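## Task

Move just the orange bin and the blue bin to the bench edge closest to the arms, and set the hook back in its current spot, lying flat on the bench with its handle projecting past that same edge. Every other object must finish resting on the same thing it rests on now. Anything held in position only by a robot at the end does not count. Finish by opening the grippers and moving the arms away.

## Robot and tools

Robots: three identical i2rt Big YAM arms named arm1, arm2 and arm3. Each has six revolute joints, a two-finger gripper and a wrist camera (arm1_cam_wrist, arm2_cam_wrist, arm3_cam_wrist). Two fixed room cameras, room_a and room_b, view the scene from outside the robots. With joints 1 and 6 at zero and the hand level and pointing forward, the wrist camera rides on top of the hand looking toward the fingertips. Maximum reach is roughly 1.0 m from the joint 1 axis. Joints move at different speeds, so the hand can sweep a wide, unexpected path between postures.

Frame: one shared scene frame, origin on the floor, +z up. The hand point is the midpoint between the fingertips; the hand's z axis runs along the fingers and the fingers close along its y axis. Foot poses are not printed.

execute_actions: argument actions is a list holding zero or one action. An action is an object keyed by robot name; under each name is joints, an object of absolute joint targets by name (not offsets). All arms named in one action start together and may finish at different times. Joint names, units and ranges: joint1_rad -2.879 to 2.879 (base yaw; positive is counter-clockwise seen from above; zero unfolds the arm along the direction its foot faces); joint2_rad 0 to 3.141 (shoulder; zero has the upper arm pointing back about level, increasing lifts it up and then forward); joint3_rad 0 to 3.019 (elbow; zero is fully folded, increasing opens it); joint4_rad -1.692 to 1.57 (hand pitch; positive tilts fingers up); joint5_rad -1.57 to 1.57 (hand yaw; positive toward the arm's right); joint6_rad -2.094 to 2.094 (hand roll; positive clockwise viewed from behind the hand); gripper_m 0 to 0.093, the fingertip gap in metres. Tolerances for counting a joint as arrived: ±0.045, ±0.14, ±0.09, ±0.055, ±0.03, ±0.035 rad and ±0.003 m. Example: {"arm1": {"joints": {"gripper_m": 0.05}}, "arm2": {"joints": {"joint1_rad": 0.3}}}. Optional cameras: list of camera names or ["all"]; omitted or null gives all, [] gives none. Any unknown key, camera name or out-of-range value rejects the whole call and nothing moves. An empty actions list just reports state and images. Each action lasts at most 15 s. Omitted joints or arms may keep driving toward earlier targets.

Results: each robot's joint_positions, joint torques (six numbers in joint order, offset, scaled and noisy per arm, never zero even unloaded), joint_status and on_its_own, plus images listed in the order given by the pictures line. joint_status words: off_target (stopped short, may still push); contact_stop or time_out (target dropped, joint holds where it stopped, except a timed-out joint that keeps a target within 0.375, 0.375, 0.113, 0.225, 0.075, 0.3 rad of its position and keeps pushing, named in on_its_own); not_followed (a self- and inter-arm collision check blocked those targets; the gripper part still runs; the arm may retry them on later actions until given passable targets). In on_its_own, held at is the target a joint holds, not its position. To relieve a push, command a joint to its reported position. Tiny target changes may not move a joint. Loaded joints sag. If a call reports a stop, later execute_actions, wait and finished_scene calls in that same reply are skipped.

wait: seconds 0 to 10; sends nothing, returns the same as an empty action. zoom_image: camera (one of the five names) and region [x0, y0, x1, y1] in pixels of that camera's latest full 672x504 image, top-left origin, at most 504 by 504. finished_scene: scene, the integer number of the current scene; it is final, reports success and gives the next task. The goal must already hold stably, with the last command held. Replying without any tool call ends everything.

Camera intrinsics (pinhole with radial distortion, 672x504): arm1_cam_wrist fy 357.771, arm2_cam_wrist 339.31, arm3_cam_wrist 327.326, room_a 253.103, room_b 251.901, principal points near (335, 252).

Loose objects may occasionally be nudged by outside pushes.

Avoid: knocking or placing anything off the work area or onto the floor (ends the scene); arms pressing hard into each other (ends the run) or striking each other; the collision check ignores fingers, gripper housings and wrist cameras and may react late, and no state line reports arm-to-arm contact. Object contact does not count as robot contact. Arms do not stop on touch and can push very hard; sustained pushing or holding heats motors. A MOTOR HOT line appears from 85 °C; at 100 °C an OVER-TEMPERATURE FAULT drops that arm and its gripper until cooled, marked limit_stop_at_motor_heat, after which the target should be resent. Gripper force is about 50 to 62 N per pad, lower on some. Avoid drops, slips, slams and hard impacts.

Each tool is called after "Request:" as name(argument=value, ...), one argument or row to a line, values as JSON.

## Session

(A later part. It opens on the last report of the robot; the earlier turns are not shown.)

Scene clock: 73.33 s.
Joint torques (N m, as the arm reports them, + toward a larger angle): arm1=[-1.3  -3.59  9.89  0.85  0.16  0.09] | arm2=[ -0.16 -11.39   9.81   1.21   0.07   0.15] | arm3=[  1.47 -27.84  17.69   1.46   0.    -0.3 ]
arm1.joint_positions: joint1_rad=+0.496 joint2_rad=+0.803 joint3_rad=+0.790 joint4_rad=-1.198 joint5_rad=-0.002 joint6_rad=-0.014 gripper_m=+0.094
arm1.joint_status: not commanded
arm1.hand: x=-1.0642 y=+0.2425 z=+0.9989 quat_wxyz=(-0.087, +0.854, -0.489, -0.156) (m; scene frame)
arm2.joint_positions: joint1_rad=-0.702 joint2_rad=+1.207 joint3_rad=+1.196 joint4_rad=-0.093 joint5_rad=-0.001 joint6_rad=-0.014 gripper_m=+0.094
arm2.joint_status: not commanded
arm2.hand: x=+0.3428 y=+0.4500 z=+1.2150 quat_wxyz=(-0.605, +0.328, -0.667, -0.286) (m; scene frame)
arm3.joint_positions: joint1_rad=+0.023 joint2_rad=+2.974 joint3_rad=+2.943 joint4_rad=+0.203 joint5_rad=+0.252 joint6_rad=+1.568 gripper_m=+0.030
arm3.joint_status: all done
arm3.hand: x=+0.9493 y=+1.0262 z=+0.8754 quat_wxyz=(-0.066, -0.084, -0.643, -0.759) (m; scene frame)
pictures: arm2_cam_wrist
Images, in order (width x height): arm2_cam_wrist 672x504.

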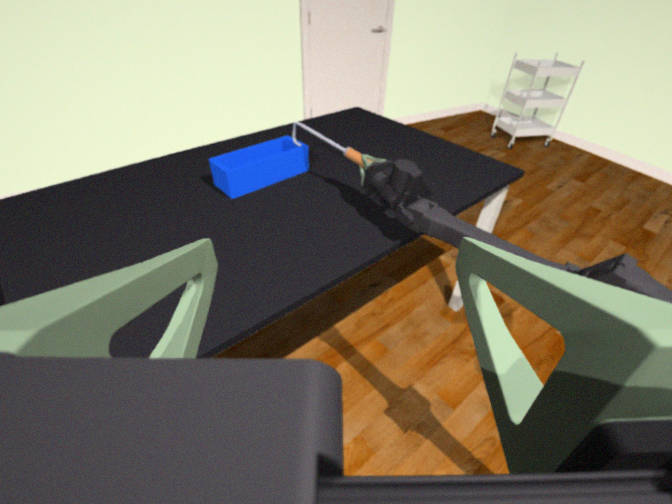

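On the end wall now; slide left.

Request:
execute_actions(
  actions=[
    {"arm3":{"joints":{"joint5_rad":0.17}}},
  ],
  cameras=["arm2_cam_wrist"],
)

Request:
zoom_image(
  camera="arm2_cam_wrist",
  region=[190,100,400,220],
)

Scene clock: 75.97 s.
Joint torques (N m, as the arm reports them, + toward a larger angle): arm1=[-1.32 -3.62  9.88  0.86  0.16  0.09] | arm2=[ -0.09 -11.29   9.74   1.29   0.08   0.19] | arm3=[  0.13 -27.86  17.82   2.77   0.08  -0.07]
arm1.joint_positions: joint1_rad=+0.496 joint2_rad=+0.803 joint3_rad=+0.790 joint4_rad=-1.198 joint5_rad=-0.002 joint6_rad=-0.014 gripper_m=+0.094
arm1.joint_status: not commanded
arm1.hand: x=-1.0642 y=+0.2425 z=+0.9989 quat_wxyz=(-0.087, +0.854, -0.489, -0.156) (m; scene frame)
arm2.joint_positions: joint1_rad=-0.702 joint2_rad=+1.207 joint3_rad=+1.196 joint4_rad=-0.093 joint5_rad=-0.001 joint6_rad=-0.014 gripper_m=+0.094
arm2.joint_status: not commanded
arm2.hand: x=+0.3428 y=+0.4500 z=+1.2150 quat_wxyz=(-0.605, +0.328, -0.667, -0.286) (m; scene frame)
arm3.joint_positions: joint1_rad=+0.028 joint2_rad=+2.975 joint3_rad=+2.943 joint4_rad=+0.173 joint5_rad=+0.170 joint6_rad=+1.545 gripper_m=+0.030
arm3.joint_status: all done
arm3.hand: x=+0.9306 y=+1.0296 z=+0.8679 quat_wxyz=(-0.047, -0.043, -0.657, -0.751) (m; scene frame)
pictures: arm2_cam_wrist
Images, in order (width x height): arm2_cam_wrist 672x504.

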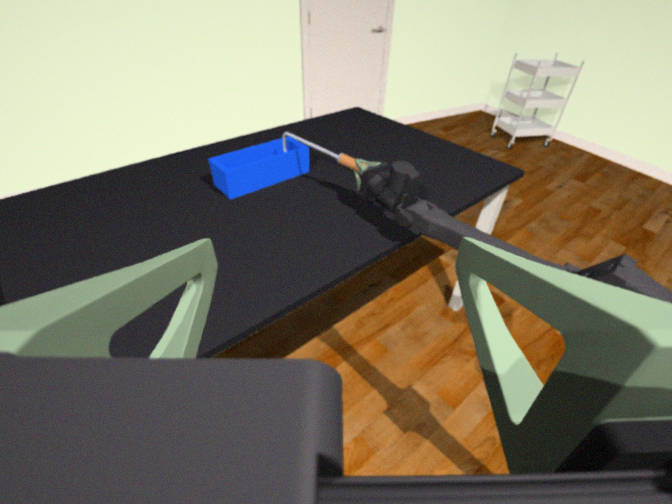

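Region (190, 100, 400, 220) of arm2_cam_wrist's 672x504 image, scaled by 2.400, with more detail than that image has; it fills the top 288 rows of this view, and the rest is white.

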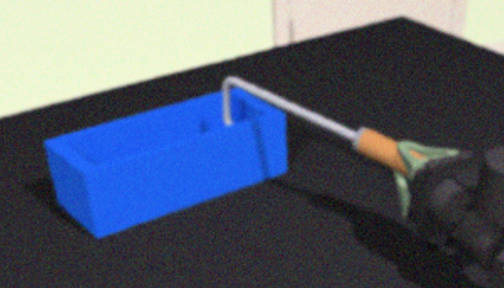

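Request:
execute_actions(
  actions=[
    {"arm3":{"joints":{"joint2_rad":2.78,"joint3_rad":2.72,"joint4_rad":0.2}}},
  ],
  cameras=[],
)

Request:
execute_actions(
  actions=[
    {"arm3":{"joints":{"joint2_rad":2.58,"joint3_rad":2.31,"joint4_rad":0.39,"joint5_rad":0.05}}},
  ],
  cameras=[],
)

Request:
execute_actions(
  actions=[
    {"arm3":{"joints":{"joint2_rad":2.38,"joint3_rad":1.9,"joint4_rad":0.59}}},
  ],
  cameras=["arm2_cam_wrist","room_a"],
)

Scene clock: 81.90 s.
Joint torques (N m, as the arm reports them, + toward a larger angle): arm1=[-1.3  -3.63  9.89  0.85  0.16  0.08] | arm2=[ -0.68 -11.74   9.75   1.25   0.09   0.16] | arm3=[  1.09 -30.36  12.19   2.69   0.16  -0.05]
arm1.joint_positions: joint1_rad=+0.496 joint2_rad=+0.803 joint3_rad=+0.790 joint4_rad=-1.198 joint5_rad=-0.002 joint6_rad=-0.014 gripper_m=+0.094
arm1.joint_status: not commanded
arm1.hand: x=-1.0642 y=+0.2425 z=+0.9989 quat_wxyz=(-0.087, +0.854, -0.489, -0.156) (m; scene frame)
arm2.joint_positions: joint1_rad=-0.702 joint2_rad=+1.207 joint3_rad=+1.196 joint4_rad=-0.093 joint5_rad=-0.001 joint6_rad=-0.014 gripper_m=+0.094
arm2.joint_status: not commanded
arm2.hand: x=+0.3428 y=+0.4500 z=+1.2150 quat_wxyz=(-0.605, +0.328, -0.667, -0.286) (m; scene frame)
arm3.joint_positions: joint1_rad=+0.028 joint2_rad=+2.834 joint3_rad=+2.717 joint4_rad=+0.173 joint5_rad=+0.170 joint6_rad=+1.544 gripper_m=+0.030
arm3.joint_status: all done
arm3.hand: x=+0.9307 y=+1.0259 z=+0.8690 quat_wxyz=(-0.051, -0.039, -0.689, -0.722) (m; scene frame)
pictures: none
No camera images: the call's "cameras" was empty. Leave "cameras" out to get every camera's image.

Scene clock: 83.27 s.
Joint torques (N m, as the arm reports them, + toward a larger angle): arm1=[-1.29 -3.62  9.89  0.85  0.16  0.09] | arm2=[ -0.42 -11.39   9.75   1.24   0.07   0.16] | arm3=[  0.95 -27.29  12.46   3.12   0.03  -0.09]
arm1.joint_positions: joint1_rad=+0.496 joint2_rad=+0.803 joint3_rad=+0.790 joint4_rad=-1.198 joint5_rad=-0.002 joint6_rad=-0.014 gripper_m=+0.094
arm1.joint_status: not commanded
arm1.hand: x=-1.0642 y=+0.2425 z=+0.9989 quat_wxyz=(-0.087, +0.854, -0.489, -0.156) (m; scene frame)
arm2.joint_positions: joint1_rad=-0.702 joint2_rad=+1.207 joint3_rad=+1.196 joint4_rad=-0.093 joint5_rad=-0.001 joint6_rad=-0.014 gripper_m=+0.094
arm2.joint_status: not commanded
arm2.hand: x=+0.3428 y=+0.4500 z=+1.2150 quat_wxyz=(-0.605, +0.328, -0.667, -0.286) (m; scene frame)
arm3.joint_positions: joint1_rad=+0.029 joint2_rad=+2.613 joint3_rad=+2.299 joint4_rad=+0.353 joint5_rad=+0.052 joint6_rad=+1.542 gripper_m=+0.030
arm3.joint_status: all done
arm3.hand: x=+0.9110 y=+0.9912 z=+0.8743 quat_wxyz=(-0.010, +0.005, -0.695, -0.719) (m; scene frame)
pictures: none
No camera images: the call's "cameras" was empty. Leave "cameras" out to get every camera's image.

Scene clock: 84.47 s.
Joint torques (N m, as the arm reports them, + toward a larger angle): arm1=[-1.28 -3.62  9.89  0.85  0.16  0.08] | arm2=[ -0.13 -11.45   9.83   1.31   0.08   0.16] | arm3=[  1.14 -25.47  11.38   3.11   0.05  -0.08]
arm1.joint_positions: joint1_rad=+0.496 joint2_rad=+0.803 joint3_rad=+0.790 joint4_rad=-1.198 joint5_rad=-0.002 joint6_rad=-0.014 gripper_m=+0.094
arm1.joint_status: not commanded
arm1.hand: x=-1.0642 y=+0.2425 z=+0.9989 quat_wxyz=(-0.087, +0.854, -0.489, -0.156) (m; scene frame)
arm2.joint_positions: joint1_rad=-0.702 joint2_rad=+1.207 joint3_rad=+1.196 joint4_rad=-0.093 joint5_rad=-0.001 joint6_rad=-0.014 gripper_m=+0.094
arm2.joint_status: not commanded
arm2.hand: x=+0.3428 y=+0.4500 z=+1.2150 quat_wxyz=(-0.605, +0.328, -0.667, -0.286) (m; scene frame)
arm3.joint_positions: joint1_rad=+0.029 joint2_rad=+2.414 joint3_rad=+1.895 joint4_rad=+0.557 joint5_rad=+0.051 joint6_rad=+1.544 gripper_m=+0.030
arm3.joint_status: all done
arm3.hand: x=+0.9139 y=+0.9264 z=+0.8718 quat_wxyz=(-0.010, +0.005, -0.696, -0.718) (m; scene frame)
pictures: arm2_cam_wrist, room_a
Images, in order (width x height): arm2_cam_wrist 672x504, room_a 672x504.

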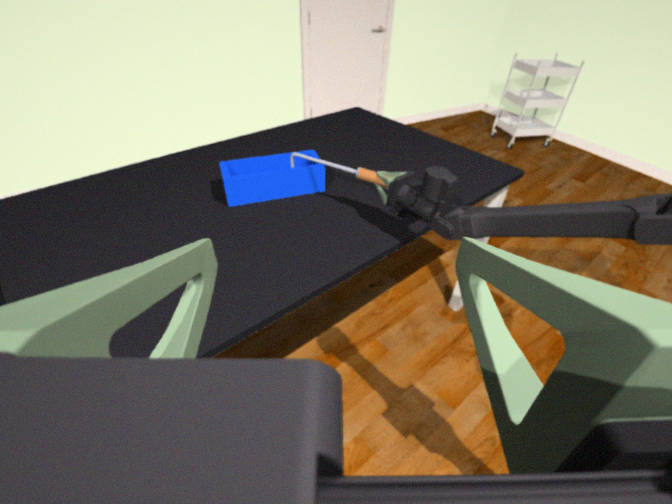

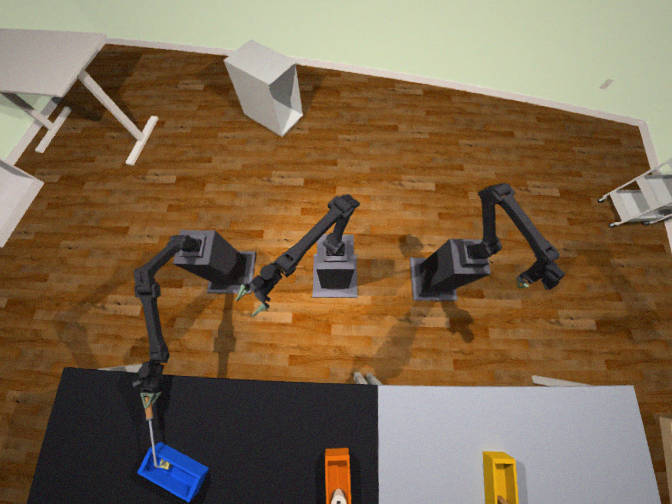

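Let it rotate to end-first.

Request:
execute_actions(
  actions=[
    {"arm3":{"joints":{"joint2_rad":2.18,"joint3_rad":1.49,"joint4_rad":0.78}}},
  ],
  cameras=[],
)

Request:
execute_actions(
  actions=[
    {"arm3":{"joints":{"joint2_rad":1.99,"joint3_rad":1.1,"joint4_rad":0.96}}},
  ],
  cameras=[],
)

Request:
execute_actions(
  actions=[
    {"arm3":{"joints":{"joint2_rad":1.81,"joint3_rad":0.77,"joint4_rad":1.1}}},
  ],
  cameras=["arm2_cam_wrist","room_a"],
)

Scene clock: 88.77 s.
Joint torques (N m, as the arm reports them, + toward a larger angle): arm1=[-1.27 -3.63  9.89  0.84  0.15  0.08] | arm2=[ -0.36 -11.47   9.82   1.26   0.08   0.16] | arm3=[  0.9  -21.86  11.16   3.29   0.01  -0.08]
arm1.joint_positions: joint1_rad=+0.496 joint2_rad=+0.803 joint3_rad=+0.790 joint4_rad=-1.198 joint5_rad=-0.002 joint6_rad=-0.014 gripper_m=+0.094
arm1.joint_status: not commanded
arm1.hand: x=-1.0642 y=+0.2425 z=+0.9989 quat_wxyz=(-0.087, +0.854, -0.489, -0.156) (m; scene frame)
arm2.joint_positions: joint1_rad=-0.702 joint2_rad=+1.207 joint3_rad=+1.196 joint4_rad=-0.093 joint5_rad=-0.001 joint6_rad=-0.014 gripper_m=+0.094
arm2.joint_status: not commanded
arm2.hand: x=+0.3428 y=+0.4500 z=+1.2150 quat_wxyz=(-0.605, +0.328, -0.667, -0.286) (m; scene frame)
arm3.joint_positions: joint1_rad=+0.029 joint2_rad=+2.207 joint3_rad=+1.473 joint4_rad=+0.739 joint5_rad=+0.051 joint6_rad=+1.542 gripper_m=+0.030
arm3.joint_status: all done
arm3.hand: x=+0.9182 y=+0.8302 z=+0.8612 quat_wxyz=(-0.011, +0.006, -0.707, -0.707) (m; scene frame)
pictures: none
No camera images: the call's "cameras" was empty. Leave "cameras" out to get every camera's image.

Scene clock: 89.90 s.
Joint torques (N m, as the arm reports them, + toward a larger angle): arm1=[-1.29 -3.61  9.89  0.86  0.16  0.09] | arm2=[ -0.5  -11.67   9.78   1.27   0.09   0.15] | arm3=[  0.68 -18.01   9.39   3.28   0.11  -0.05]
arm1.joint_positions: joint1_rad=+0.496 joint2_rad=+0.803 joint3_rad=+0.790 joint4_rad=-1.198 joint5_rad=-0.002 joint6_rad=-0.014 gripper_m=+0.094
arm1.joint_status: not commanded
arm1.hand: x=-1.0642 y=+0.2425 z=+0.9989 quat_wxyz=(-0.087, +0.854, -0.489, -0.156) (m; scene frame)
arm2.joint_positions: joint1_rad=-0.702 joint2_rad=+1.207 joint3_rad=+1.196 joint4_rad=-0.093 joint5_rad=-0.001 joint6_rad=-0.014 gripper_m=+0.094
arm2.joint_status: not commanded
arm2.hand: x=+0.3428 y=+0.4500 z=+1.2150 quat_wxyz=(-0.605, +0.328, -0.667, -0.286) (m; scene frame)
arm3.joint_positions: joint1_rad=+0.029 joint2_rad=+2.013 joint3_rad=+1.086 joint4_rad=+0.921 joint5_rad=+0.050 joint6_rad=+1.542 gripper_m=+0.030
arm3.joint_status: all done
arm3.hand: x=+0.9230 y=+0.7199 z=+0.8584 quat_wxyz=(-0.010, +0.007, -0.711, -0.703) (m; scene frame)
pictures: none
No camera images: the call's "cameras" was empty. Leave "cameras" out to get every camera's image.

Scene clock: 90.97 s.
Joint torques (N m, as the arm reports them, + toward a larger angle): arm1=[-1.29 -3.6   9.89  0.85  0.16  0.09] | arm2=[ -0.43 -11.17   9.79   1.3    0.08   0.15] | arm3=[  1.48 -14.83   7.81   3.57   0.07  -0.07]
arm1.joint_positions: joint1_rad=+0.496 joint2_rad=+0.803 joint3_rad=+0.790 joint4_rad=-1.198 joint5_rad=-0.002 joint6_rad=-0.014 gripper_m=+0.094
arm1.joint_status: not commanded
arm1.hand: x=-1.0642 y=+0.2425 z=+0.9989 quat_wxyz=(-0.087, +0.854, -0.489, -0.156) (m; scene frame)
arm2.joint_positions: joint1_rad=-0.702 joint2_rad=+1.207 joint3_rad=+1.196 joint4_rad=-0.093 joint5_rad=-0.001 joint6_rad=-0.014 gripper_m=+0.094
arm2.joint_status: not commanded
arm2.hand: x=+0.3428 y=+0.4500 z=+1.2150 quat_wxyz=(-0.605, +0.328, -0.667, -0.286) (m; scene frame)
arm3.joint_positions: joint1_rad=+0.029 joint2_rad=+1.832 joint3_rad=+0.760 joint4_rad=+1.058 joint5_rad=+0.050 joint6_rad=+1.542 gripper_m=+0.030
arm3.joint_status: all done
arm3.hand: x=+0.9279 y=+0.6132 z=+0.8616 quat_wxyz=(-0.011, +0.007, -0.714, -0.700) (m; scene frame)
pictures: arm2_cam_wrist, room_a
Images, in order (width x height): arm2_cam_wrist 672x504, room_a 672x504.

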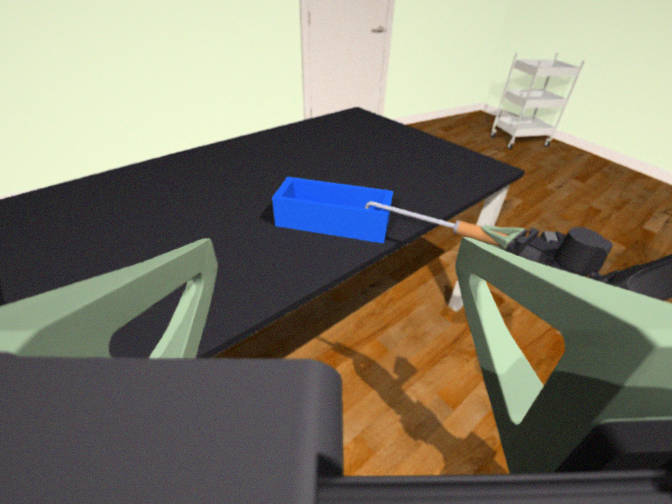

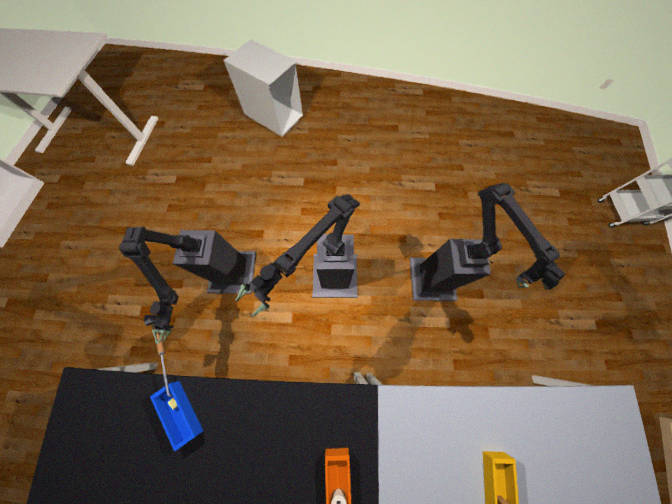

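Request:
execute_actions(
  actions=[
    {"arm3":{"joints":{"joint2_rad":1.77,"joint3_rad":0.70,"joint4_rad":1.13}},"arm2":{"joints":{"joint1_rad":-0.5,"joint2_rad":0.6,"joint3_rad":0.9,"joint4_rad":-0.5}}},
  ],
  cameras=[],
)

Request:
execute_actions(
  actions=[
    {"arm3":{"joints":{"joint3_rad":1.1}}},
  ],
  cameras=[],
)

Request:
execute_actions(
  actions=[
    {"arm3":{"joints":{"joint1_rad":0.70,"joint2_rad":2.2,"joint3_rad":2.02,"joint4_rad":0.4,"joint5_rad":0.716}}},
  ],
  cameras=[],
)

Request:
execute_actions(
  actions=[
    {"arm3":{"joints":{"joint2_rad":2.4,"joint4_rad":0.52,"joint6_rad":-0.02}}},
  ],
  cameras=["arm2_cam_wrist","arm3_cam_wrist","room_a"],
)

Scene clock: 98.10 s.
Joint torques (N m, as the arm reports them, + toward a larger angle): arm1=[-1.32 -3.63  9.89  0.86  0.15  0.09] | arm2=[-1.39 -0.73  8.78  1.32  0.1   0.15] | arm3=[  1.22 -15.3    6.9    3.38   0.08  -0.05]
arm1.joint_positions: joint1_rad=+0.496 joint2_rad=+0.803 joint3_rad=+0.790 joint4_rad=-1.198 joint5_rad=-0.002 joint6_rad=-0.014 gripper_m=+0.094
arm1.joint_status: not commanded
arm1.hand: x=-1.0642 y=+0.2425 z=+0.9989 quat_wxyz=(-0.087, +0.854, -0.489, -0.156) (m; scene frame)
arm2.joint_positions: joint1_rad=-0.491 joint2_rad=+0.600 joint3_rad=+0.904 joint4_rad=-0.494 joint5_rad=-0.001 joint6_rad=-0.014 gripper_m=+0.095
arm2.joint_status: all done
arm2.hand: x=+0.1405 y=+0.3154 z=+1.2048 quat_wxyz=(-0.544, +0.411, -0.652, -0.331) (m; scene frame)
arm3.joint_positions: joint1_rad=+0.029 joint2_rad=+1.808 joint3_rad=+0.696 joint4_rad=+1.089 joint5_rad=+0.050 joint6_rad=+1.542 gripper_m=+0.030
arm3.joint_status: all done
arm3.hand: x=+0.9288 y=+0.5913 z=+0.8563 quat_wxyz=(-0.011, +0.008, -0.717, -0.696) (m; scene frame)
pictures: none
No camera images: the call's "cameras" was empty. Leave "cameras" out to get every camera's image.

Scene clock: 99.40 s.
Joint torques (N m, as the arm reports them, + toward a larger angle): arm1=[-1.28 -3.64  9.89  0.86  0.15  0.09] | arm2=[-1.46 -0.9   8.61  1.27  0.09  0.17] | arm3=[  1.07 -16.64  14.29   2.98   0.05  -0.06]
arm1.joint_positions: joint1_rad=+0.496 joint2_rad=+0.803 joint3_rad=+0.790 joint4_rad=-1.198 joint5_rad=-0.002 joint6_rad=-0.014 gripper_m=+0.094
arm1.joint_status: not commanded
arm1.hand: x=-1.0642 y=+0.2425 z=+0.9989 quat_wxyz=(-0.087, +0.854, -0.489, -0.156) (m; scene frame)
arm2.joint_positions: joint1_rad=-0.491 joint2_rad=+0.600 joint3_rad=+0.904 joint4_rad=-0.494 joint5_rad=-0.001 joint6_rad=-0.014 gripper_m=+0.095
arm2.joint_status: not commanded
arm2.hand: x=+0.1405 y=+0.3154 z=+1.2048 quat_wxyz=(-0.544, +0.411, -0.652, -0.331) (m; scene frame)
arm3.joint_positions: joint1_rad=+0.029 joint2_rad=+1.793 joint3_rad=+1.050 joint4_rad=+1.095 joint5_rad=+0.050 joint6_rad=+1.539 gripper_m=+0.030
arm3.joint_status: all done
arm3.hand: x=+0.9255 y=+0.6840 z=+1.0331 quat_wxyz=(-0.007, +0.000, -0.575, -0.818) (m; scene frame)
pictures: none
No camera images: the call's "cameras" was empty. Leave "cameras" out to get every camera's image.

Scene clock: 101.63 s.
Joint torques (N m, as the arm reports them, + toward a larger angle): arm1=[-1.27 -3.64  9.89  0.86  0.16  0.08] | arm2=[-1.04 -0.81  8.69  1.3   0.09  0.16] | arm3=[  1.45 -24.45  18.45   2.42  -0.06  -0.07]
arm1.joint_positions: joint1_rad=+0.496 joint2_rad=+0.803 joint3_rad=+0.790 joint4_rad=-1.198 joint5_rad=-0.002 joint6_rad=-0.014 gripper_m=+0.094
arm1.joint_status: not commanded
arm1.hand: x=-1.0642 y=+0.2425 z=+0.9989 quat_wxyz=(-0.087, +0.854, -0.489, -0.156) (m; scene frame)
arm2.joint_positions: joint1_rad=-0.491 joint2_rad=+0.600 joint3_rad=+0.904 joint4_rad=-0.494 joint5_rad=-0.001 joint6_rad=-0.014 gripper_m=+0.095
arm2.joint_status: not commanded
arm2.hand: x=+0.1405 y=+0.3154 z=+1.2048 quat_wxyz=(-0.544, +0.411, -0.652, -0.331) (m; scene frame)
arm3.joint_positions: joint1_rad=+0.697 joint2_rad=+2.225 joint3_rad=+1.950 joint4_rad=+0.377 joint5_rad=+0.719 joint6_rad=+1.541 gripper_m=+0.030
arm3.joint_status: all done
arm3.hand: x=+0.4593 y=+0.7374 z=+1.0300 quat_wxyz=(+0.013, -0.017, -0.681, -0.732) (m; scene frame)
pictures: none
No camera images: the call's "cameras" was empty. Leave "cameras" out to get every camera's image.

Scene clock: 103.77 s.
Joint torques (N m, as the arm reports them, + toward a larger angle): arm1=[-1.27 -3.59  9.89  0.85  0.15  0.09] | arm2=[-1.53 -0.92  8.71  1.29  0.09  0.17] | arm3=[  0.96 -25.61  16.45   2.19   0.17  -0.21]
arm1.joint_positions: joint1_rad=+0.496 joint2_rad=+0.803 joint3_rad=+0.790 joint4_rad=-1.198 joint5_rad=-0.002 joint6_rad=-0.014 gripper_m=+0.094
arm1.joint_status: not commanded
arm1.hand: x=-1.0642 y=+0.2425 z=+0.9989 quat_wxyz=(-0.087, +0.854, -0.489, -0.156) (m; scene frame)
arm2.joint_positions: joint1_rad=-0.491 joint2_rad=+0.600 joint3_rad=+0.904 joint4_rad=-0.494 joint5_rad=-0.001 joint6_rad=-0.014 gripper_m=+0.095
arm2.joint_status: not commanded
arm2.hand: x=+0.1405 y=+0.3154 z=+1.2048 quat_wxyz=(-0.544, +0.411, -0.652, -0.331) (m; scene frame)
arm3.joint_positions: joint1_rad=+0.699 joint2_rad=+2.436 joint3_rad=+1.963 joint4_rad=+0.503 joint5_rad=+0.715 joint6_rad=-0.002 gripper_m=+0.030
arm3.joint_status: all done
arm3.hand: x=+0.4426 y=+0.7517 z=+0.8799 quat_wxyz=(-0.498, +0.490, -0.501, -0.510) (m; scene frame)
pictures: arm2_cam_wrist, arm3_cam_wrist, room_a
Images, in order (width x height): arm2_cam_wrist 672x504, arm3_cam_wrist 672x504, room_a 672x504.

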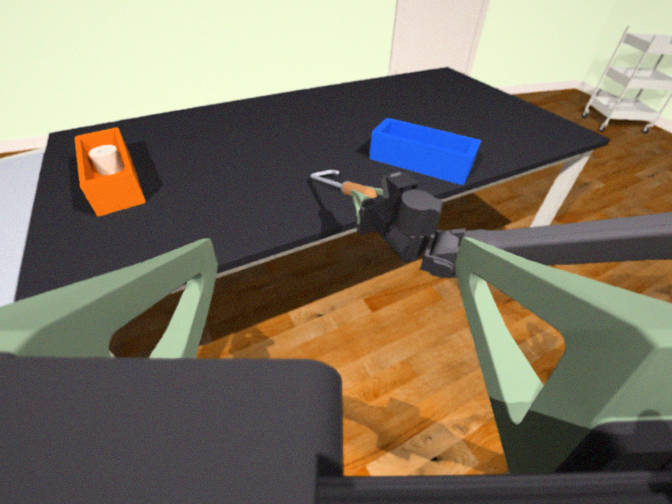

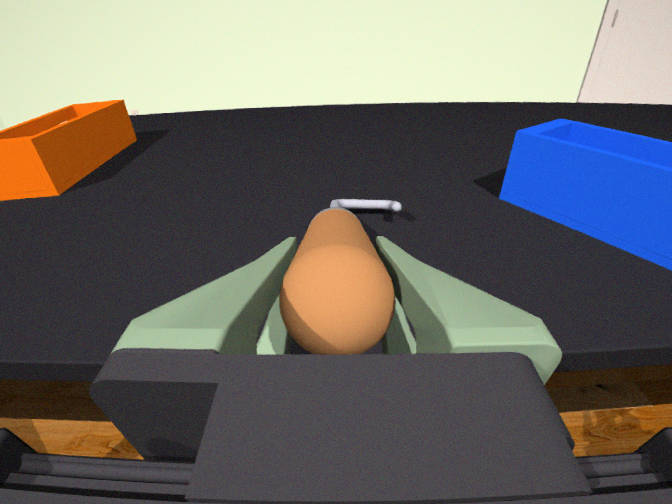

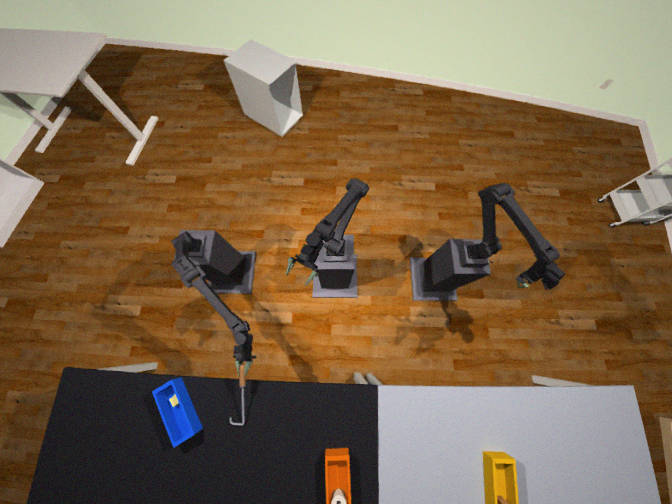

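Request:
execute_actions(
  actions=[
    {"arm3":{"joints":{"joint2_rad":2.57,"joint3_rad":2.0,"joint4_rad":0.62}}},
  ],
  cameras=["arm3_cam_wrist"],
)

Scene clock: 106.57 s.
Joint torques (N m, as the arm reports them, + toward a larger angle): arm1=[-1.26 -3.63  9.89  0.86  0.16  0.09] | arm2=[-1.21 -0.81  8.75  1.27  0.09  0.15] | arm3=[  1.03 -23.7   13.9    2.05   0.21  -0.12]
arm1.joint_positions: joint1_rad=+0.496 joint2_rad=+0.803 joint3_rad=+0.790 joint4_rad=-1.198 joint5_rad=-0.002 joint6_rad=-0.014 gripper_m=+0.094
arm1.joint_status: not commanded
arm1.hand: x=-1.0642 y=+0.2425 z=+0.9989 quat_wxyz=(-0.087, +0.854, -0.489, -0.156) (m; scene frame)
arm2.joint_positions: joint1_rad=-0.491 joint2_rad=+0.600 joint3_rad=+0.904 joint4_rad=-0.494 joint5_rad=-0.001 joint6_rad=-0.014 gripper_m=+0.095
arm2.joint_status: not commanded
arm2.hand: x=+0.1405 y=+0.3154 z=+1.2048 quat_wxyz=(-0.544, +0.411, -0.652, -0.331) (m; scene frame)
arm3.joint_positions: joint1_rad=+0.699 joint2_rad=+2.573 joint3_rad=+1.963 joint4_rad=+0.607 joint5_rad=+0.714 joint6_rad=-0.014 gripper_m=+0.030
arm3.joint_status: all done
arm3.hand: x=+0.4444 y=+0.7484 z=+0.7810 quat_wxyz=(-0.500, +0.505, -0.499, -0.496) (m; scene frame)
pictures: arm3_cam_wrist
Images, in order (width x height): arm3_cam_wrist 672x504.

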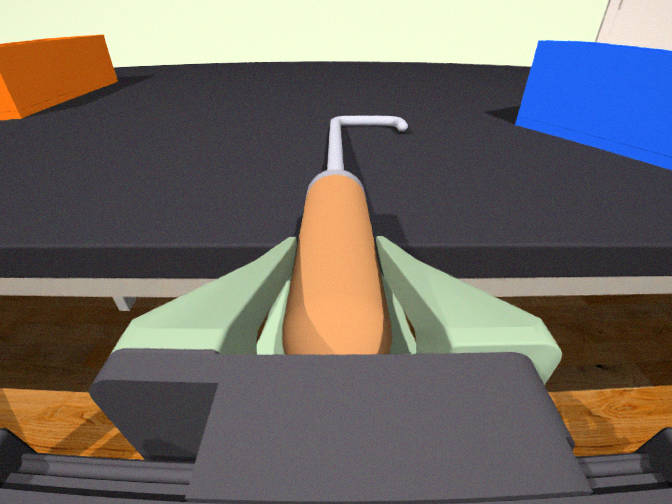

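Request:
execute_actions(
  actions=[
    {"arm3":{"joints":{"gripper_m":0.093}}},
  ],
  cameras=[],
)

Request:
execute_actions(
  actions=[
    {"arm3":{"joints":{"joint2_rad":2.1}}},
  ],
  cameras=[],
)

Request:
execute_actions(
  actions=[
    {"arm3":{"joints":{"joint1_rad":-0.3,"joint2_rad":1.7}},"arm2":{"joints":{"joint1_rad":-0.703,"joint5_rad":-0.676,"joint3_rad":1.9,"joint2_rad":1.2,"joint4_rad":0.55}}},
  ],
  cameras=[],
)

Request:
execute_actions(
  actions=[
    {"arm2":{"joints":{"joint2_rad":2.4}}},
  ],
  cameras=["arm2_cam_wrist"],
)

Scene clock: 111.90 s.
Joint torques (N m, as the arm reports them, + toward a larger angle): arm1=[-1.27 -3.61  9.89  0.85  0.15  0.09] | arm2=[-1.16 -0.3   8.7   1.3   0.09  0.15] | arm3=[  1.67 -22.93  13.92   2.18   0.17  -0.08]
arm1.joint_positions: joint1_rad=+0.496 joint2_rad=+0.803 joint3_rad=+0.790 joint4_rad=-1.198 joint5_rad=-0.002 joint6_rad=-0.014 gripper_m=+0.094
arm1.joint_status: not commanded
arm1.hand: x=-1.0642 y=+0.2425 z=+0.9989 quat_wxyz=(-0.087, +0.854, -0.489, -0.156) (m; scene frame)
arm2.joint_positions: joint1_rad=-0.491 joint2_rad=+0.600 joint3_rad=+0.904 joint4_rad=-0.494 joint5_rad=-0.001 joint6_rad=-0.014 gripper_m=+0.095
arm2.joint_status: not commanded
arm2.hand: x=+0.1405 y=+0.3154 z=+1.2048 quat_wxyz=(-0.544, +0.411, -0.652, -0.331) (m; scene frame)
arm3.joint_positions: joint1_rad=+0.699 joint2_rad=+2.573 joint3_rad=+1.963 joint4_rad=+0.607 joint5_rad=+0.714 joint6_rad=-0.014 gripper_m=+0.093
arm3.joint_status: all done
arm3.hand: x=+0.4444 y=+0.7484 z=+0.7810 quat_wxyz=(-0.500, +0.505, -0.499, -0.496) (m; scene frame)
pictures: none
No camera images: the call's "cameras" was empty. Leave "cameras" out to get every camera's image.

Scene clock: 113.70 s.
Joint torques (N m, as the arm reports them, + toward a larger angle): arm1=[-1.29 -3.63  9.9   0.85  0.16  0.08] | arm2=[-1.43 -0.64  8.75  1.38  0.08  0.15] | arm3=[  0.96 -20.31  11.15   1.1   -0.06  -0.16]
arm1.joint_positions: joint1_rad=+0.496 joint2_rad=+0.803 joint3_rad=+0.790 joint4_rad=-1.198 joint5_rad=-0.002 joint6_rad=-0.014 gripper_m=+0.094
arm1.joint_status: not commanded
arm1.hand: x=-1.0642 y=+0.2425 z=+0.9989 quat_wxyz=(-0.087, +0.854, -0.489, -0.156) (m; scene frame)
arm2.joint_positions: joint1_rad=-0.491 joint2_rad=+0.600 joint3_rad=+0.904 joint4_rad=-0.494 joint5_rad=-0.001 joint6_rad=-0.014 gripper_m=+0.095
arm2.joint_status: not commanded
arm2.hand: x=+0.1405 y=+0.3154 z=+1.2048 quat_wxyz=(-0.544, +0.411, -0.652, -0.331) (m; scene frame)
arm3.joint_positions: joint1_rad=+0.699 joint2_rad=+2.097 joint3_rad=+2.003 joint4_rad=+0.623 joint5_rad=+0.714 joint6_rad=-0.014 gripper_m=+0.093
arm3.joint_status: all done
arm3.hand: x=+0.4904 y=+0.7002 z=+1.2144 quat_wxyz=(-0.498, +0.302, -0.470, -0.663) (m; scene frame)
pictures: none
No camera images: the call's "cameras" was empty. Leave "cameras" out to get every camera's image.

Scene clock: 115.73 s.
Joint torques (N m, as the arm reports them, + toward a larger angle): arm1=[-1.3  -3.62  9.9   0.86  0.15  0.08] | arm2=[-0.8  -6.65  7.82  0.09  0.26  0.19] | arm3=[  0.49 -13.49  11.04   0.49  -0.32  -0.16]
arm1.joint_positions: joint1_rad=+0.496 joint2_rad=+0.803 joint3_rad=+0.790 joint4_rad=-1.198 joint5_rad=-0.002 joint6_rad=-0.014 gripper_m=+0.094
arm1.joint_status: not commanded
arm1.hand: x=-1.0642 y=+0.2425 z=+0.9989 quat_wxyz=(-0.087, +0.854, -0.489, -0.156) (m; scene frame)
arm2.joint_positions: joint1_rad=-0.702 joint2_rad=+1.204 joint3_rad=+1.878 joint4_rad=+0.548 joint5_rad=-0.672 joint6_rad=-0.013 gripper_m=+0.095
arm2.joint_status: all done
arm2.hand: x=+0.0977 y=+0.3157 z=+1.6790 quat_wxyz=(-0.816, +0.364, -0.004, -0.449) (m; scene frame)
arm3.joint_positions: joint1_rad=-0.297 joint2_rad=+1.686 joint3_rad=+1.991 joint4_rad=+0.620 joint5_rad=+0.718 joint6_rad=-0.014 gripper_m=+0.093
arm3.joint_status: all done
arm3.hand: x=+1.2301 y=+0.5678 z=+1.4970 quat_wxyz=(-0.779, -0.083, -0.441, -0.438) (m; scene frame)
pictures: none
No camera images: the call's "cameras" was empty. Leave "cameras" out to get every camera's image.

Scene clock: 117.83 s.
Joint torques (N m, as the arm reports them, + toward a larger angle): arm1=[-1.27 -3.6   9.89  0.85  0.16  0.09] | arm2=[ -0.81 -28.16  10.19   1.82  -0.08   0.14] | arm3=[  0.44 -13.47  11.24   0.61  -0.33  -0.13]
arm1.joint_positions: joint1_rad=+0.496 joint2_rad=+0.803 joint3_rad=+0.790 joint4_rad=-1.198 joint5_rad=-0.002 joint6_rad=-0.014 gripper_m=+0.094
arm1.joint_status: not commanded
arm1.hand: x=-1.0642 y=+0.2425 z=+0.9989 quat_wxyz=(-0.087, +0.854, -0.489, -0.156) (m; scene frame)
arm2.joint_positions: joint1_rad=-0.702 joint2_rad=+2.397 joint3_rad=+1.874 joint4_rad=+0.540 joint5_rad=-0.672 joint6_rad=-0.013 gripper_m=+0.094
arm2.joint_status: all done
arm2.hand: x=+0.4520 y=+0.7581 z=+0.8868 quat_wxyz=(-0.510, +0.503, -0.491, -0.496) (m; scene frame)
arm3.joint_positions: joint1_rad=-0.297 joint2_rad=+1.686 joint3_rad=+1.991 joint4_rad=+0.620 joint5_rad=+0.718 joint6_rad=-0.014 gripper_m=+0.093
arm3.joint_status: not commanded
arm3.hand: x=+1.2301 y=+0.5678 z=+1.4970 quat_wxyz=(-0.779, -0.083, -0.441, -0.438) (m; scene frame)
pictures: arm2_cam_wrist
Images, in order (width x height): arm2_cam_wrist 672x504.

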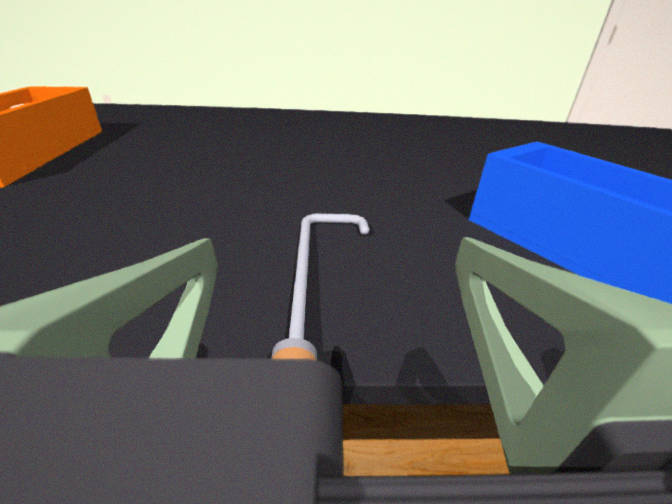

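Request:
execute_actions(
  actions=[
    {"arm2":{"joints":{"joint1_rad":-0.675,"joint2_rad":2.535,"joint3_rad":1.815,"joint4_rad":0.735}}},
  ],
  cameras=["arm2_cam_wrist"],
)

Scene clock: 121.20 s.
Joint torques (N m, as the arm reports them, + toward a larger angle): arm1=[-1.28 -3.64  9.9   0.85  0.15  0.09] | arm2=[ -0.14 -29.08   7.89   1.93  -0.09   0.13] | arm3=[  0.86 -13.33  11.33   0.49  -0.31  -0.18]
arm1.joint_positions: joint1_rad=+0.496 joint2_rad=+0.803 joint3_rad=+0.790 joint4_rad=-1.198 joint5_rad=-0.002 joint6_rad=-0.014 gripper_m=+0.094
arm1.joint_status: not commanded
arm1.hand: x=-1.0642 y=+0.2425 z=+0.9989 quat_wxyz=(-0.087, +0.854, -0.489, -0.156) (m; scene frame)
arm2.joint_positions: joint1_rad=-0.678 joint2_rad=+2.547 joint3_rad=+1.809 joint4_rad=+0.721 joint5_rad=-0.672 joint6_rad=-0.013 gripper_m=+0.094
arm2.joint_status: all done
arm2.hand: x=+0.4216 y=+0.7519 z=+0.7621 quat_wxyz=(-0.492, +0.510, -0.497, -0.501) (m; scene frame)
arm3.joint_positions: joint1_rad=-0.297 joint2_rad=+1.686 joint3_rad=+1.991 joint4_rad=+0.620 joint5_rad=+0.718 joint6_rad=-0.014 gripper_m=+0.093
arm3.joint_status: not commanded
arm3.hand: x=+1.2301 y=+0.5678 z=+1.4970 quat_wxyz=(-0.779, -0.083, -0.441, -0.438) (m; scene frame)
pictures: arm2_cam_wrist
Images, in order (width x height): arm2_cam_wrist 672x504.

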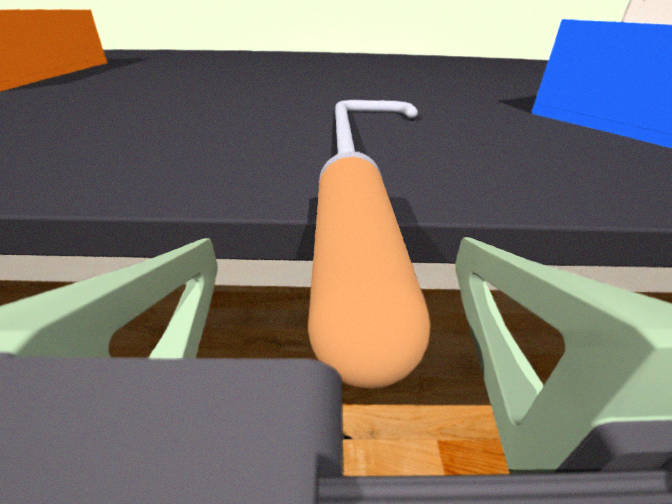

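Request:
execute_actions(
  actions=[
    {"arm2":{"joints":{"joint1_rad":-0.695,"joint4_rad":0.79}}},
  ],
  cameras=[],
)

Request:
execute_actions(
  actions=[
    {"arm2":{"joints":{"gripper_m":0}},"arm1":{"joints":{"joint1_rad":-0.6,"joint2_rad":1.2,"joint3_rad":1.2,"joint4_rad":-0.1}}},
  ],
  cameras=["arm2_cam_wrist"],
)

Request:
execute_actions(
  actions=[
    {"arm2":{"joints":{"joint2_rad":2.15,"joint4_rad":0.6}}},
  ],
  cameras=[],
)

Request:
execute_actions(
  actions=[
    {"arm2":{"joints":{"joint6_rad":1.57,"joint5_rad":0.2,"joint1_rad":-0.3}}},
  ],
  cameras=["arm2_cam_wrist","arm1_cam_wrist","room_a"],
)

Scene clock: 127.37 s.
Joint torques (N m, as the arm reports them, + toward a larger angle): arm1=[-1.25 -3.63  9.89  0.85  0.16  0.08] | arm2=[ -1.12 -29.11   7.77   1.96  -0.06   0.17] | arm3=[  0.89 -13.66  11.3    0.64  -0.33  -0.13]
arm1.joint_positions: joint1_rad=+0.496 joint2_rad=+0.803 joint3_rad=+0.790 joint4_rad=-1.198 joint5_rad=-0.002 joint6_rad=-0.014 gripper_m=+0.094
arm1.joint_status: not commanded
arm1.hand: x=-1.0642 y=+0.2425 z=+0.9989 quat_wxyz=(-0.087, +0.854, -0.489, -0.156) (m; scene frame)
arm2.joint_positions: joint1_rad=-0.687 joint2_rad=+2.547 joint3_rad=+1.809 joint4_rad=+0.775 joint5_rad=-0.672 joint6_rad=-0.013 gripper_m=+0.094
arm2.joint_status: all done
arm2.hand: x=+0.4281 y=+0.7479 z=+0.7734 quat_wxyz=(-0.513, +0.505, -0.480, -0.501) (m; scene frame)
arm3.joint_positions: joint1_rad=-0.297 joint2_rad=+1.686 joint3_rad=+1.991 joint4_rad=+0.620 joint5_rad=+0.718 joint6_rad=-0.014 gripper_m=+0.093
arm3.joint_status: not commanded
arm3.hand: x=+1.2301 y=+0.5678 z=+1.4970 quat_wxyz=(-0.779, -0.083, -0.441, -0.438) (m; scene frame)
pictures: none
No camera images: the call's "cameras" was empty. Leave "cameras" out to get every camera's image.

Scene clock: 128.97 s.
Joint torques (N m, as the arm reports them, + toward a larger angle): arm1=[ -1.05 -11.53  14.21   2.39   0.01   0.08] | arm2=[ -1.1  -28.71   7.81   1.85  -0.02   0.15] | arm3=[  0.83 -13.32  11.4    0.74  -0.33  -0.19]
arm1.joint_positions: joint1_rad=-0.602 joint2_rad=+1.215 joint3_rad=+1.143 joint4_rad=-0.120 joint5_rad=+0.001 joint6_rad=-0.013 gripper_m=+0.094
arm1.joint_status: all done
arm1.hand: x=-0.6096 y=+0.4845 z=+1.2153 quat_wxyz=(-0.559, +0.371, -0.679, -0.298) (m; scene frame)
arm2.joint_positions: joint1_rad=-0.687 joint2_rad=+2.547 joint3_rad=+1.809 joint4_rad=+0.775 joint5_rad=-0.673 joint6_rad=-0.013 gripper_m=+0.030
arm2.joint_status: gripper_m off_target (ended at +0.030, target +0.000)
arm2.hand: x=+0.4279 y=+0.7479 z=+0.7734 quat_wxyz=(-0.513, +0.505, -0.480, -0.501) (m; scene frame)
arm3.joint_positions: joint1_rad=-0.297 joint2_rad=+1.686 joint3_rad=+1.991 joint4_rad=+0.620 joint5_rad=+0.718 joint6_rad=-0.014 gripper_m=+0.093
arm3.joint_status: not commanded
arm3.hand: x=+1.2301 y=+0.5678 z=+1.4970 quat_wxyz=(-0.779, -0.083, -0.441, -0.438) (m; scene frame)
pictures: arm2_cam_wrist
Images, in order (width x height): arm2_cam_wrist 672x504.

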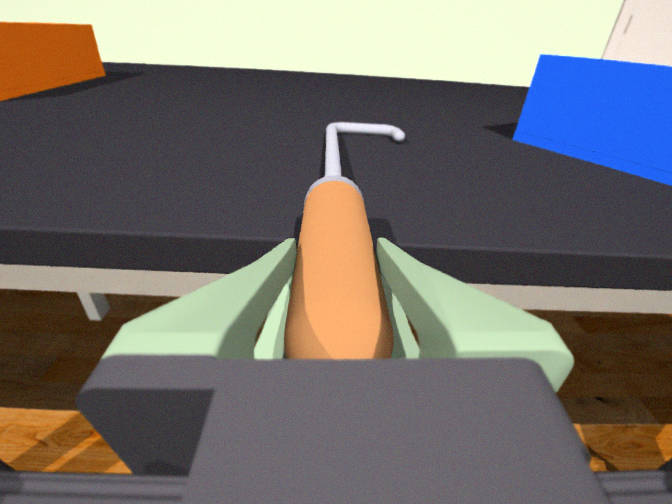

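Scene clock: 130.90 s.
Joint torques (N m, as the arm reports them, + toward a larger angle): arm1=[ -1.34 -11.51  14.21   2.39   0.01   0.08] | arm2=[ -1.29 -30.56  10.24   2.12   0.11   0.09] | arm3=[  1.07 -12.86  11.32   0.73  -0.33  -0.14]
arm1.joint_positions: joint1_rad=-0.602 joint2_rad=+1.215 joint3_rad=+1.143 joint4_rad=-0.120 joint5_rad=+0.001 joint6_rad=-0.013 gripper_m=+0.094
arm1.joint_status: not commanded
arm1.hand: x=-0.6096 y=+0.4845 z=+1.2153 quat_wxyz=(-0.559, +0.371, -0.679, -0.298) (m; scene frame)
arm2.joint_positions: joint1_rad=-0.690 joint2_rad=+2.198 joint3_rad=+1.790 joint4_rad=+0.579 joint5_rad=-0.676 joint6_rad=-0.005 gripper_m=+0.030
arm2.joint_status: all done
arm2.hand: x=+0.4236 y=+0.7393 z=+1.0171 quat_wxyz=(-0.556, +0.496, -0.434, -0.507) (m; scene frame)
arm3.joint_positions: joint1_rad=-0.297 joint2_rad=+1.686 joint3_rad=+1.991 joint4_rad=+0.620 joint5_rad=+0.718 joint6_rad=-0.014 gripper_m=+0.093
arm3.joint_status: not commanded
arm3.hand: x=+1.2301 y=+0.5678 z=+1.4970 quat_wxyz=(-0.779, -0.083, -0.441, -0.438) (m; scene frame)
pictures: none
No camera images: the call's "cameras" was empty. Leave "cameras" out to get every camera's image.

Scene clock: 134.37 s.
Joint torques (N m, as the arm reports them, + toward a larger angle): arm1=[ -1.36 -11.51  14.21   2.4    0.02   0.08] | arm2=[ -1.44 -30.75  10.5    2.2   -0.03   0.5 ] | arm3=[  0.51 -14.05  11.24   0.66  -0.3   -0.15]
arm1.joint_positions: joint1_rad=-0.602 joint2_rad=+1.215 joint3_rad=+1.143 joint4_rad=-0.120 joint5_rad=+0.001 joint6_rad=-0.013 gripper_m=+0.094
arm1.joint_status: not commanded
arm1.hand: x=-0.6096 y=+0.4845 z=+1.2153 quat_wxyz=(-0.559, +0.371, -0.679, -0.298) (m; scene frame)
arm2.joint_positions: joint1_rad=-0.296 joint2_rad=+2.198 joint3_rad=+1.790 joint4_rad=+0.578 joint5_rad=+0.201 joint6_rad=+1.509 gripper_m=+0.030
arm2.joint_status: joint6_rad time_out (moved +1.514 of +1.575); the others done
arm2.on_its_own: joint6_rad reads +1.509 and still pushes toward +1.570 since a time_out
arm2.hand: x=+0.2513 y=+0.8471 z=+1.0226 quat_wxyz=(-0.189, -0.142, -0.630, -0.740) (m; scene frame)
arm3.joint_positions: joint1_rad=-0.297 joint2_rad=+1.686 joint3_rad=+1.991 joint4_rad=+0.620 joint5_rad=+0.718 joint6_rad=-0.014 gripper_m=+0.093
arm3.joint_status: not commanded
arm3.hand: x=+1.2301 y=+0.5678 z=+1.4970 quat_wxyz=(-0.779, -0.083, -0.441, -0.438) (m; scene frame)
pictures: arm1_cam_wrist, arm2_cam_wrist, room_a
Images, in order (width x height): arm1_cam_wrist 672x504, arm2_cam_wrist 672x504, room_a 672x504.

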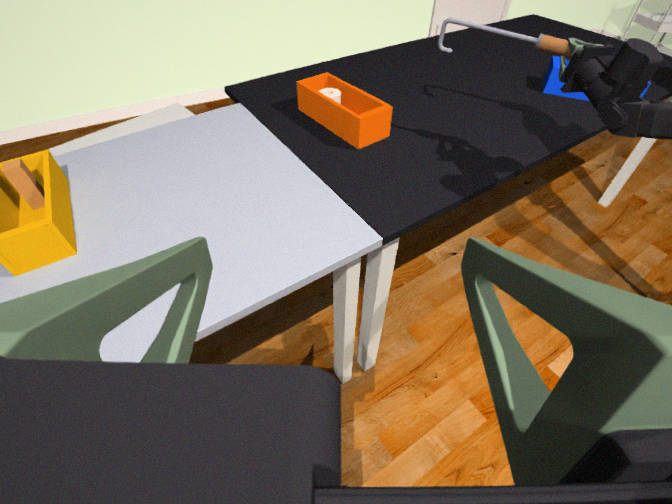

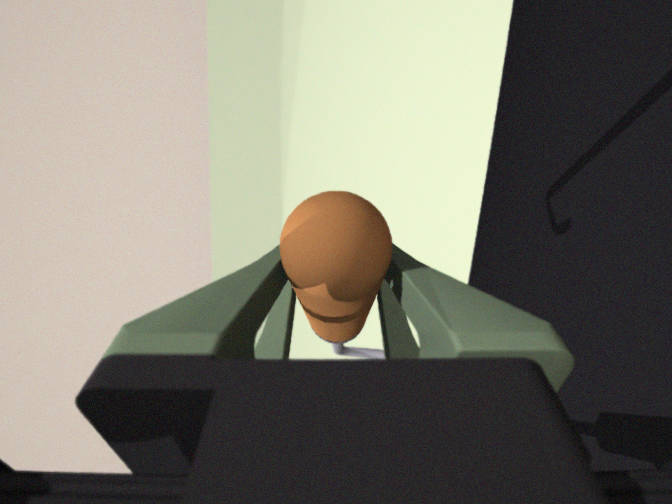

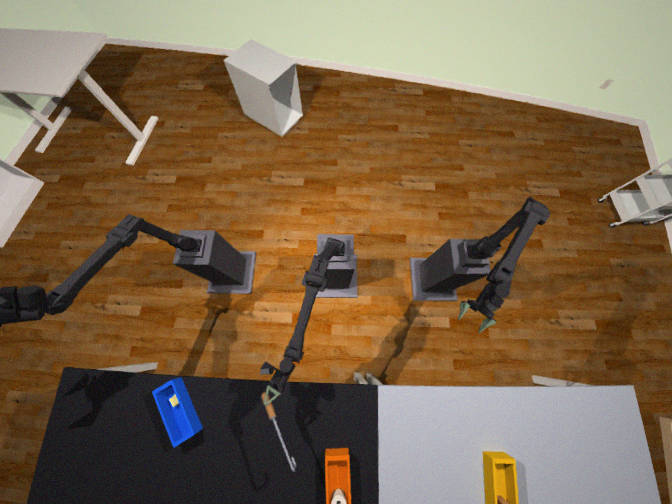

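Request:
execute_actions(
  actions=[
    {"arm2":{"joints":{"joint1_rad":0,"joint2_rad":2.33,"joint3_rad":2.15,"joint4_rad":0.3,"joint5_rad":0.6}}},
  ],
  cameras=["arm1_cam_wrist","room_a"],
)

Scene clock: 140.33 s.
Joint torques (N m, as the arm reports them, + toward a larger angle): arm1=[ -1.35 -11.52  14.21   2.39   0.01   0.08] | arm2=[ -0.46 -33.78  16.16   2.34   0.05   0.42] | arm3=[  0.72 -13.17  11.32   0.71  -0.29  -0.15]
arm1.joint_positions: joint1_rad=-0.602 joint2_rad=+1.215 joint3_rad=+1.143 joint4_rad=-0.120 joint5_rad=+0.001 joint6_rad=-0.013 gripper_m=+0.094
arm1.joint_status: not commanded
arm1.hand: x=-0.6096 y=+0.4845 z=+1.2153 quat_wxyz=(-0.559, +0.371, -0.679, -0.298) (m; scene frame)
arm2.joint_positions: joint1_rad=-0.004 joint2_rad=+2.389 joint3_rad=+2.044 joint4_rad=+0.273 joint5_rad=+0.600 joint6_rad=+1.515 gripper_m=+0.030
arm2.joint_status: joint3_rad time_out (moved +0.255 of +0.360); the others done
arm2.on_its_own: joint3_rad reads +2.044 and still pushes toward +2.150 since a time_out; joint6_rad reads +1.515 and still pushes toward +1.570 since a time_out
arm2.hand: x=+0.0582 y=+0.9207 z=+0.9310 quat_wxyz=(-0.227, -0.173, -0.707, -0.647) (m; scene frame)
arm3.joint_positions: joint1_rad=-0.297 joint2_rad=+1.686 joint3_rad=+1.991 joint4_rad=+0.620 joint5_rad=+0.718 joint6_rad=-0.014 gripper_m=+0.093
arm3.joint_status: not commanded
arm3.hand: x=+1.2301 y=+0.5678 z=+1.4970 quat_wxyz=(-0.779, -0.083, -0.441, -0.438) (m; scene frame)
pictures: arm1_cam_wrist, room_a
Images, in order (width x height): arm1_cam_wrist 672x504, room_a 672x504.

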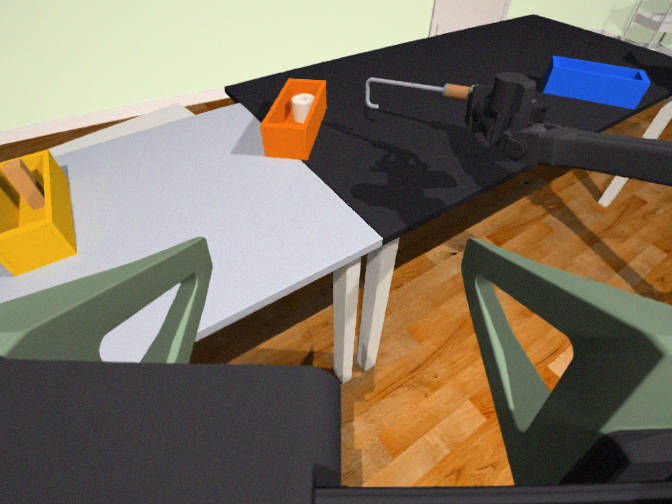

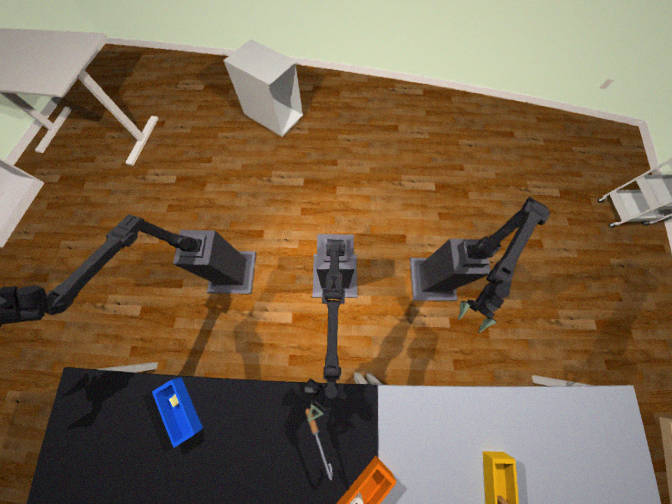

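Request:
execute_actions(
  actions=[
    {"arm2":{"joints":{"joint1_rad":-0.3,"joint2_rad":2.0,"joint3_rad":1.6,"joint4_rad":0.5}}},
  ],
  cameras=[],
)

Request:
execute_actions(
  actions=[
    {"arm2":{"joints":{"joint5_rad":0,"joint6_rad":0}}},
  ],
  cameras=[],
)

Request:
execute_actions(
  actions=[
    {"arm2":{"joints":{"joint2_rad":2.12,"joint3_rad":1.25,"joint4_rad":0.62}}},
  ],
  cameras=["arm1_cam_wrist","arm2_cam_wrist"],
)

Scene clock: 148.30 s.
Joint torques (N m, as the arm reports them, + toward a larger angle): arm1=[ -1.34 -11.49  14.21   2.39   0.01   0.08] | arm2=[ -0.62 -28.98  10.38   2.49   0.11   0.38] | arm3=[  0.45 -13.6   11.31   0.62  -0.3   -0.2 ]
arm1.joint_positions: joint1_rad=-0.602 joint2_rad=+1.215 joint3_rad=+1.143 joint4_rad=-0.120 joint5_rad=+0.001 joint6_rad=-0.013 gripper_m=+0.094
arm1.joint_status: not commanded
arm1.hand: x=-0.6096 y=+0.4845 z=+1.2153 quat_wxyz=(-0.559, +0.371, -0.679, -0.298) (m; scene frame)
arm2.joint_positions: joint1_rad=-0.301 joint2_rad=+2.057 joint3_rad=+1.572 joint4_rad=+0.470 joint5_rad=+0.598 joint6_rad=+1.520 gripper_m=+0.030
arm2.joint_status: all done
arm2.on_its_own: joint6_rad reads +1.520 and still pushes toward +1.570 since a time_out
arm2.hand: x=+0.2950 y=+0.7558 z=+0.9887 quat_wxyz=(-0.316, -0.280, -0.654, -0.628) (m; scene frame)
arm3.joint_positions: joint1_rad=-0.297 joint2_rad=+1.686 joint3_rad=+1.991 joint4_rad=+0.620 joint5_rad=+0.718 joint6_rad=-0.014 gripper_m=+0.093
arm3.joint_status: not commanded
arm3.hand: x=+1.2301 y=+0.5678 z=+1.4970 quat_wxyz=(-0.779, -0.083, -0.441, -0.438) (m; scene frame)
pictures: none
No camera images: the call's "cameras" was empty. Leave "cameras" out to get every camera's image.

Scene clock: 150.40 s.
Joint torques (N m, as the arm reports them, + toward a larger angle): arm1=[ -1.33 -11.49  14.21   2.39   0.01   0.08] | arm2=[ -0.2  -27.03  10.58   2.47   0.05  -0.15] | arm3=[  0.93 -13.38  11.39   0.46  -0.3   -0.14]
arm1.joint_positions: joint1_rad=-0.602 joint2_rad=+1.215 joint3_rad=+1.143 joint4_rad=-0.120 joint5_rad=+0.001 joint6_rad=-0.013 gripper_m=+0.094
arm1.joint_status: not commanded
arm1.hand: x=-0.6096 y=+0.4845 z=+1.2153 quat_wxyz=(-0.559, +0.371, -0.679, -0.298) (m; scene frame)
arm2.joint_positions: joint1_rad=-0.301 joint2_rad=+2.038 joint3_rad=+1.572 joint4_rad=+0.477 joint5_rad=+0.000 joint6_rad=+0.019 gripper_m=+0.030
arm2.joint_status: all done
arm2.hand: x=+0.2092 y=+0.8083 z=+1.0047 quat_wxyz=(-0.562, +0.420, -0.564, -0.434) (m; scene frame)
arm3.joint_positions: joint1_rad=-0.297 joint2_rad=+1.686 joint3_rad=+1.991 joint4_rad=+0.620 joint5_rad=+0.718 joint6_rad=-0.014 gripper_m=+0.093
arm3.joint_status: not commanded
arm3.hand: x=+1.2301 y=+0.5678 z=+1.4970 quat_wxyz=(-0.779, -0.083, -0.441, -0.438) (m; scene frame)
pictures: none
No camera images: the call's "cameras" was empty. Leave "cameras" out to get every camera's image.

Scene clock: 151.73 s.
Joint torques (N m, as the arm reports them, + toward a larger angle): arm1=[ -1.35 -11.55  14.21   2.39   0.01   0.08] | arm2=[ -0.64 -24.16   6.98   1.44   0.05   0.07] | arm3=[  0.52 -13.46  11.28   0.64  -0.26  -0.13]
arm1.joint_positions: joint1_rad=-0.602 joint2_rad=+1.215 joint3_rad=+1.143 joint4_rad=-0.120 joint5_rad=+0.001 joint6_rad=-0.013 gripper_m=+0.094
arm1.joint_status: not commanded
arm1.hand: x=-0.6096 y=+0.4845 z=+1.2153 quat_wxyz=(-0.559, +0.371, -0.679, -0.298) (m; scene frame)
arm2.joint_positions: joint1_rad=-0.301 joint2_rad=+2.141 joint3_rad=+1.244 joint4_rad=+0.621 joint5_rad=+0.000 joint6_rad=-0.003 gripper_m=+0.030
arm2.joint_status: all done
arm2.hand: x=+0.1874 y=+0.7293 z=+0.7831 quat_wxyz=(-0.481, +0.483, -0.634, -0.363) (m; scene frame)
arm3.joint_positions: joint1_rad=-0.297 joint2_rad=+1.686 joint3_rad=+1.991 joint4_rad=+0.620 joint5_rad=+0.718 joint6_rad=-0.014 gripper_m=+0.093
arm3.joint_status: not commanded
arm3.hand: x=+1.2301 y=+0.5678 z=+1.4970 quat_wxyz=(-0.779, -0.083, -0.441, -0.438) (m; scene frame)
pictures: arm1_cam_wrist, arm2_cam_wrist
Images, in order (width x height): arm1_cam_wrist 672x504, arm2_cam_wrist 672x504.

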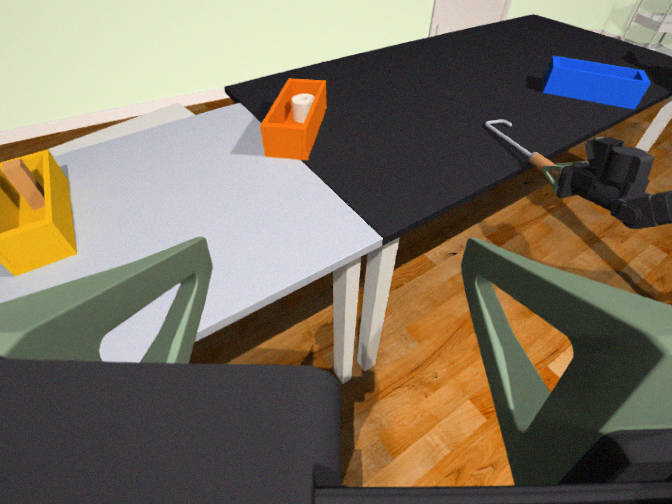

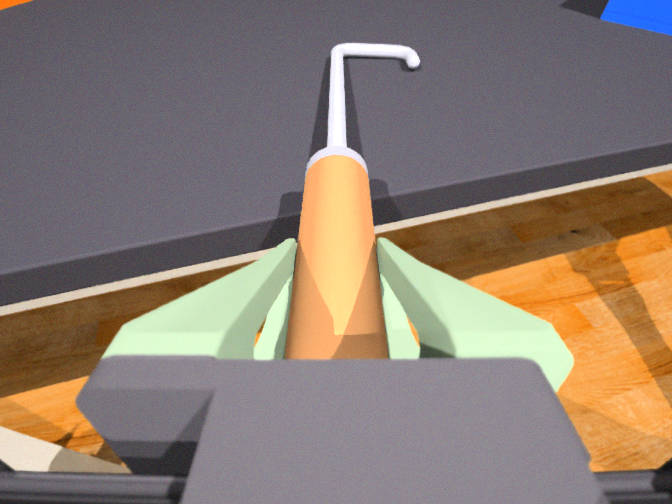

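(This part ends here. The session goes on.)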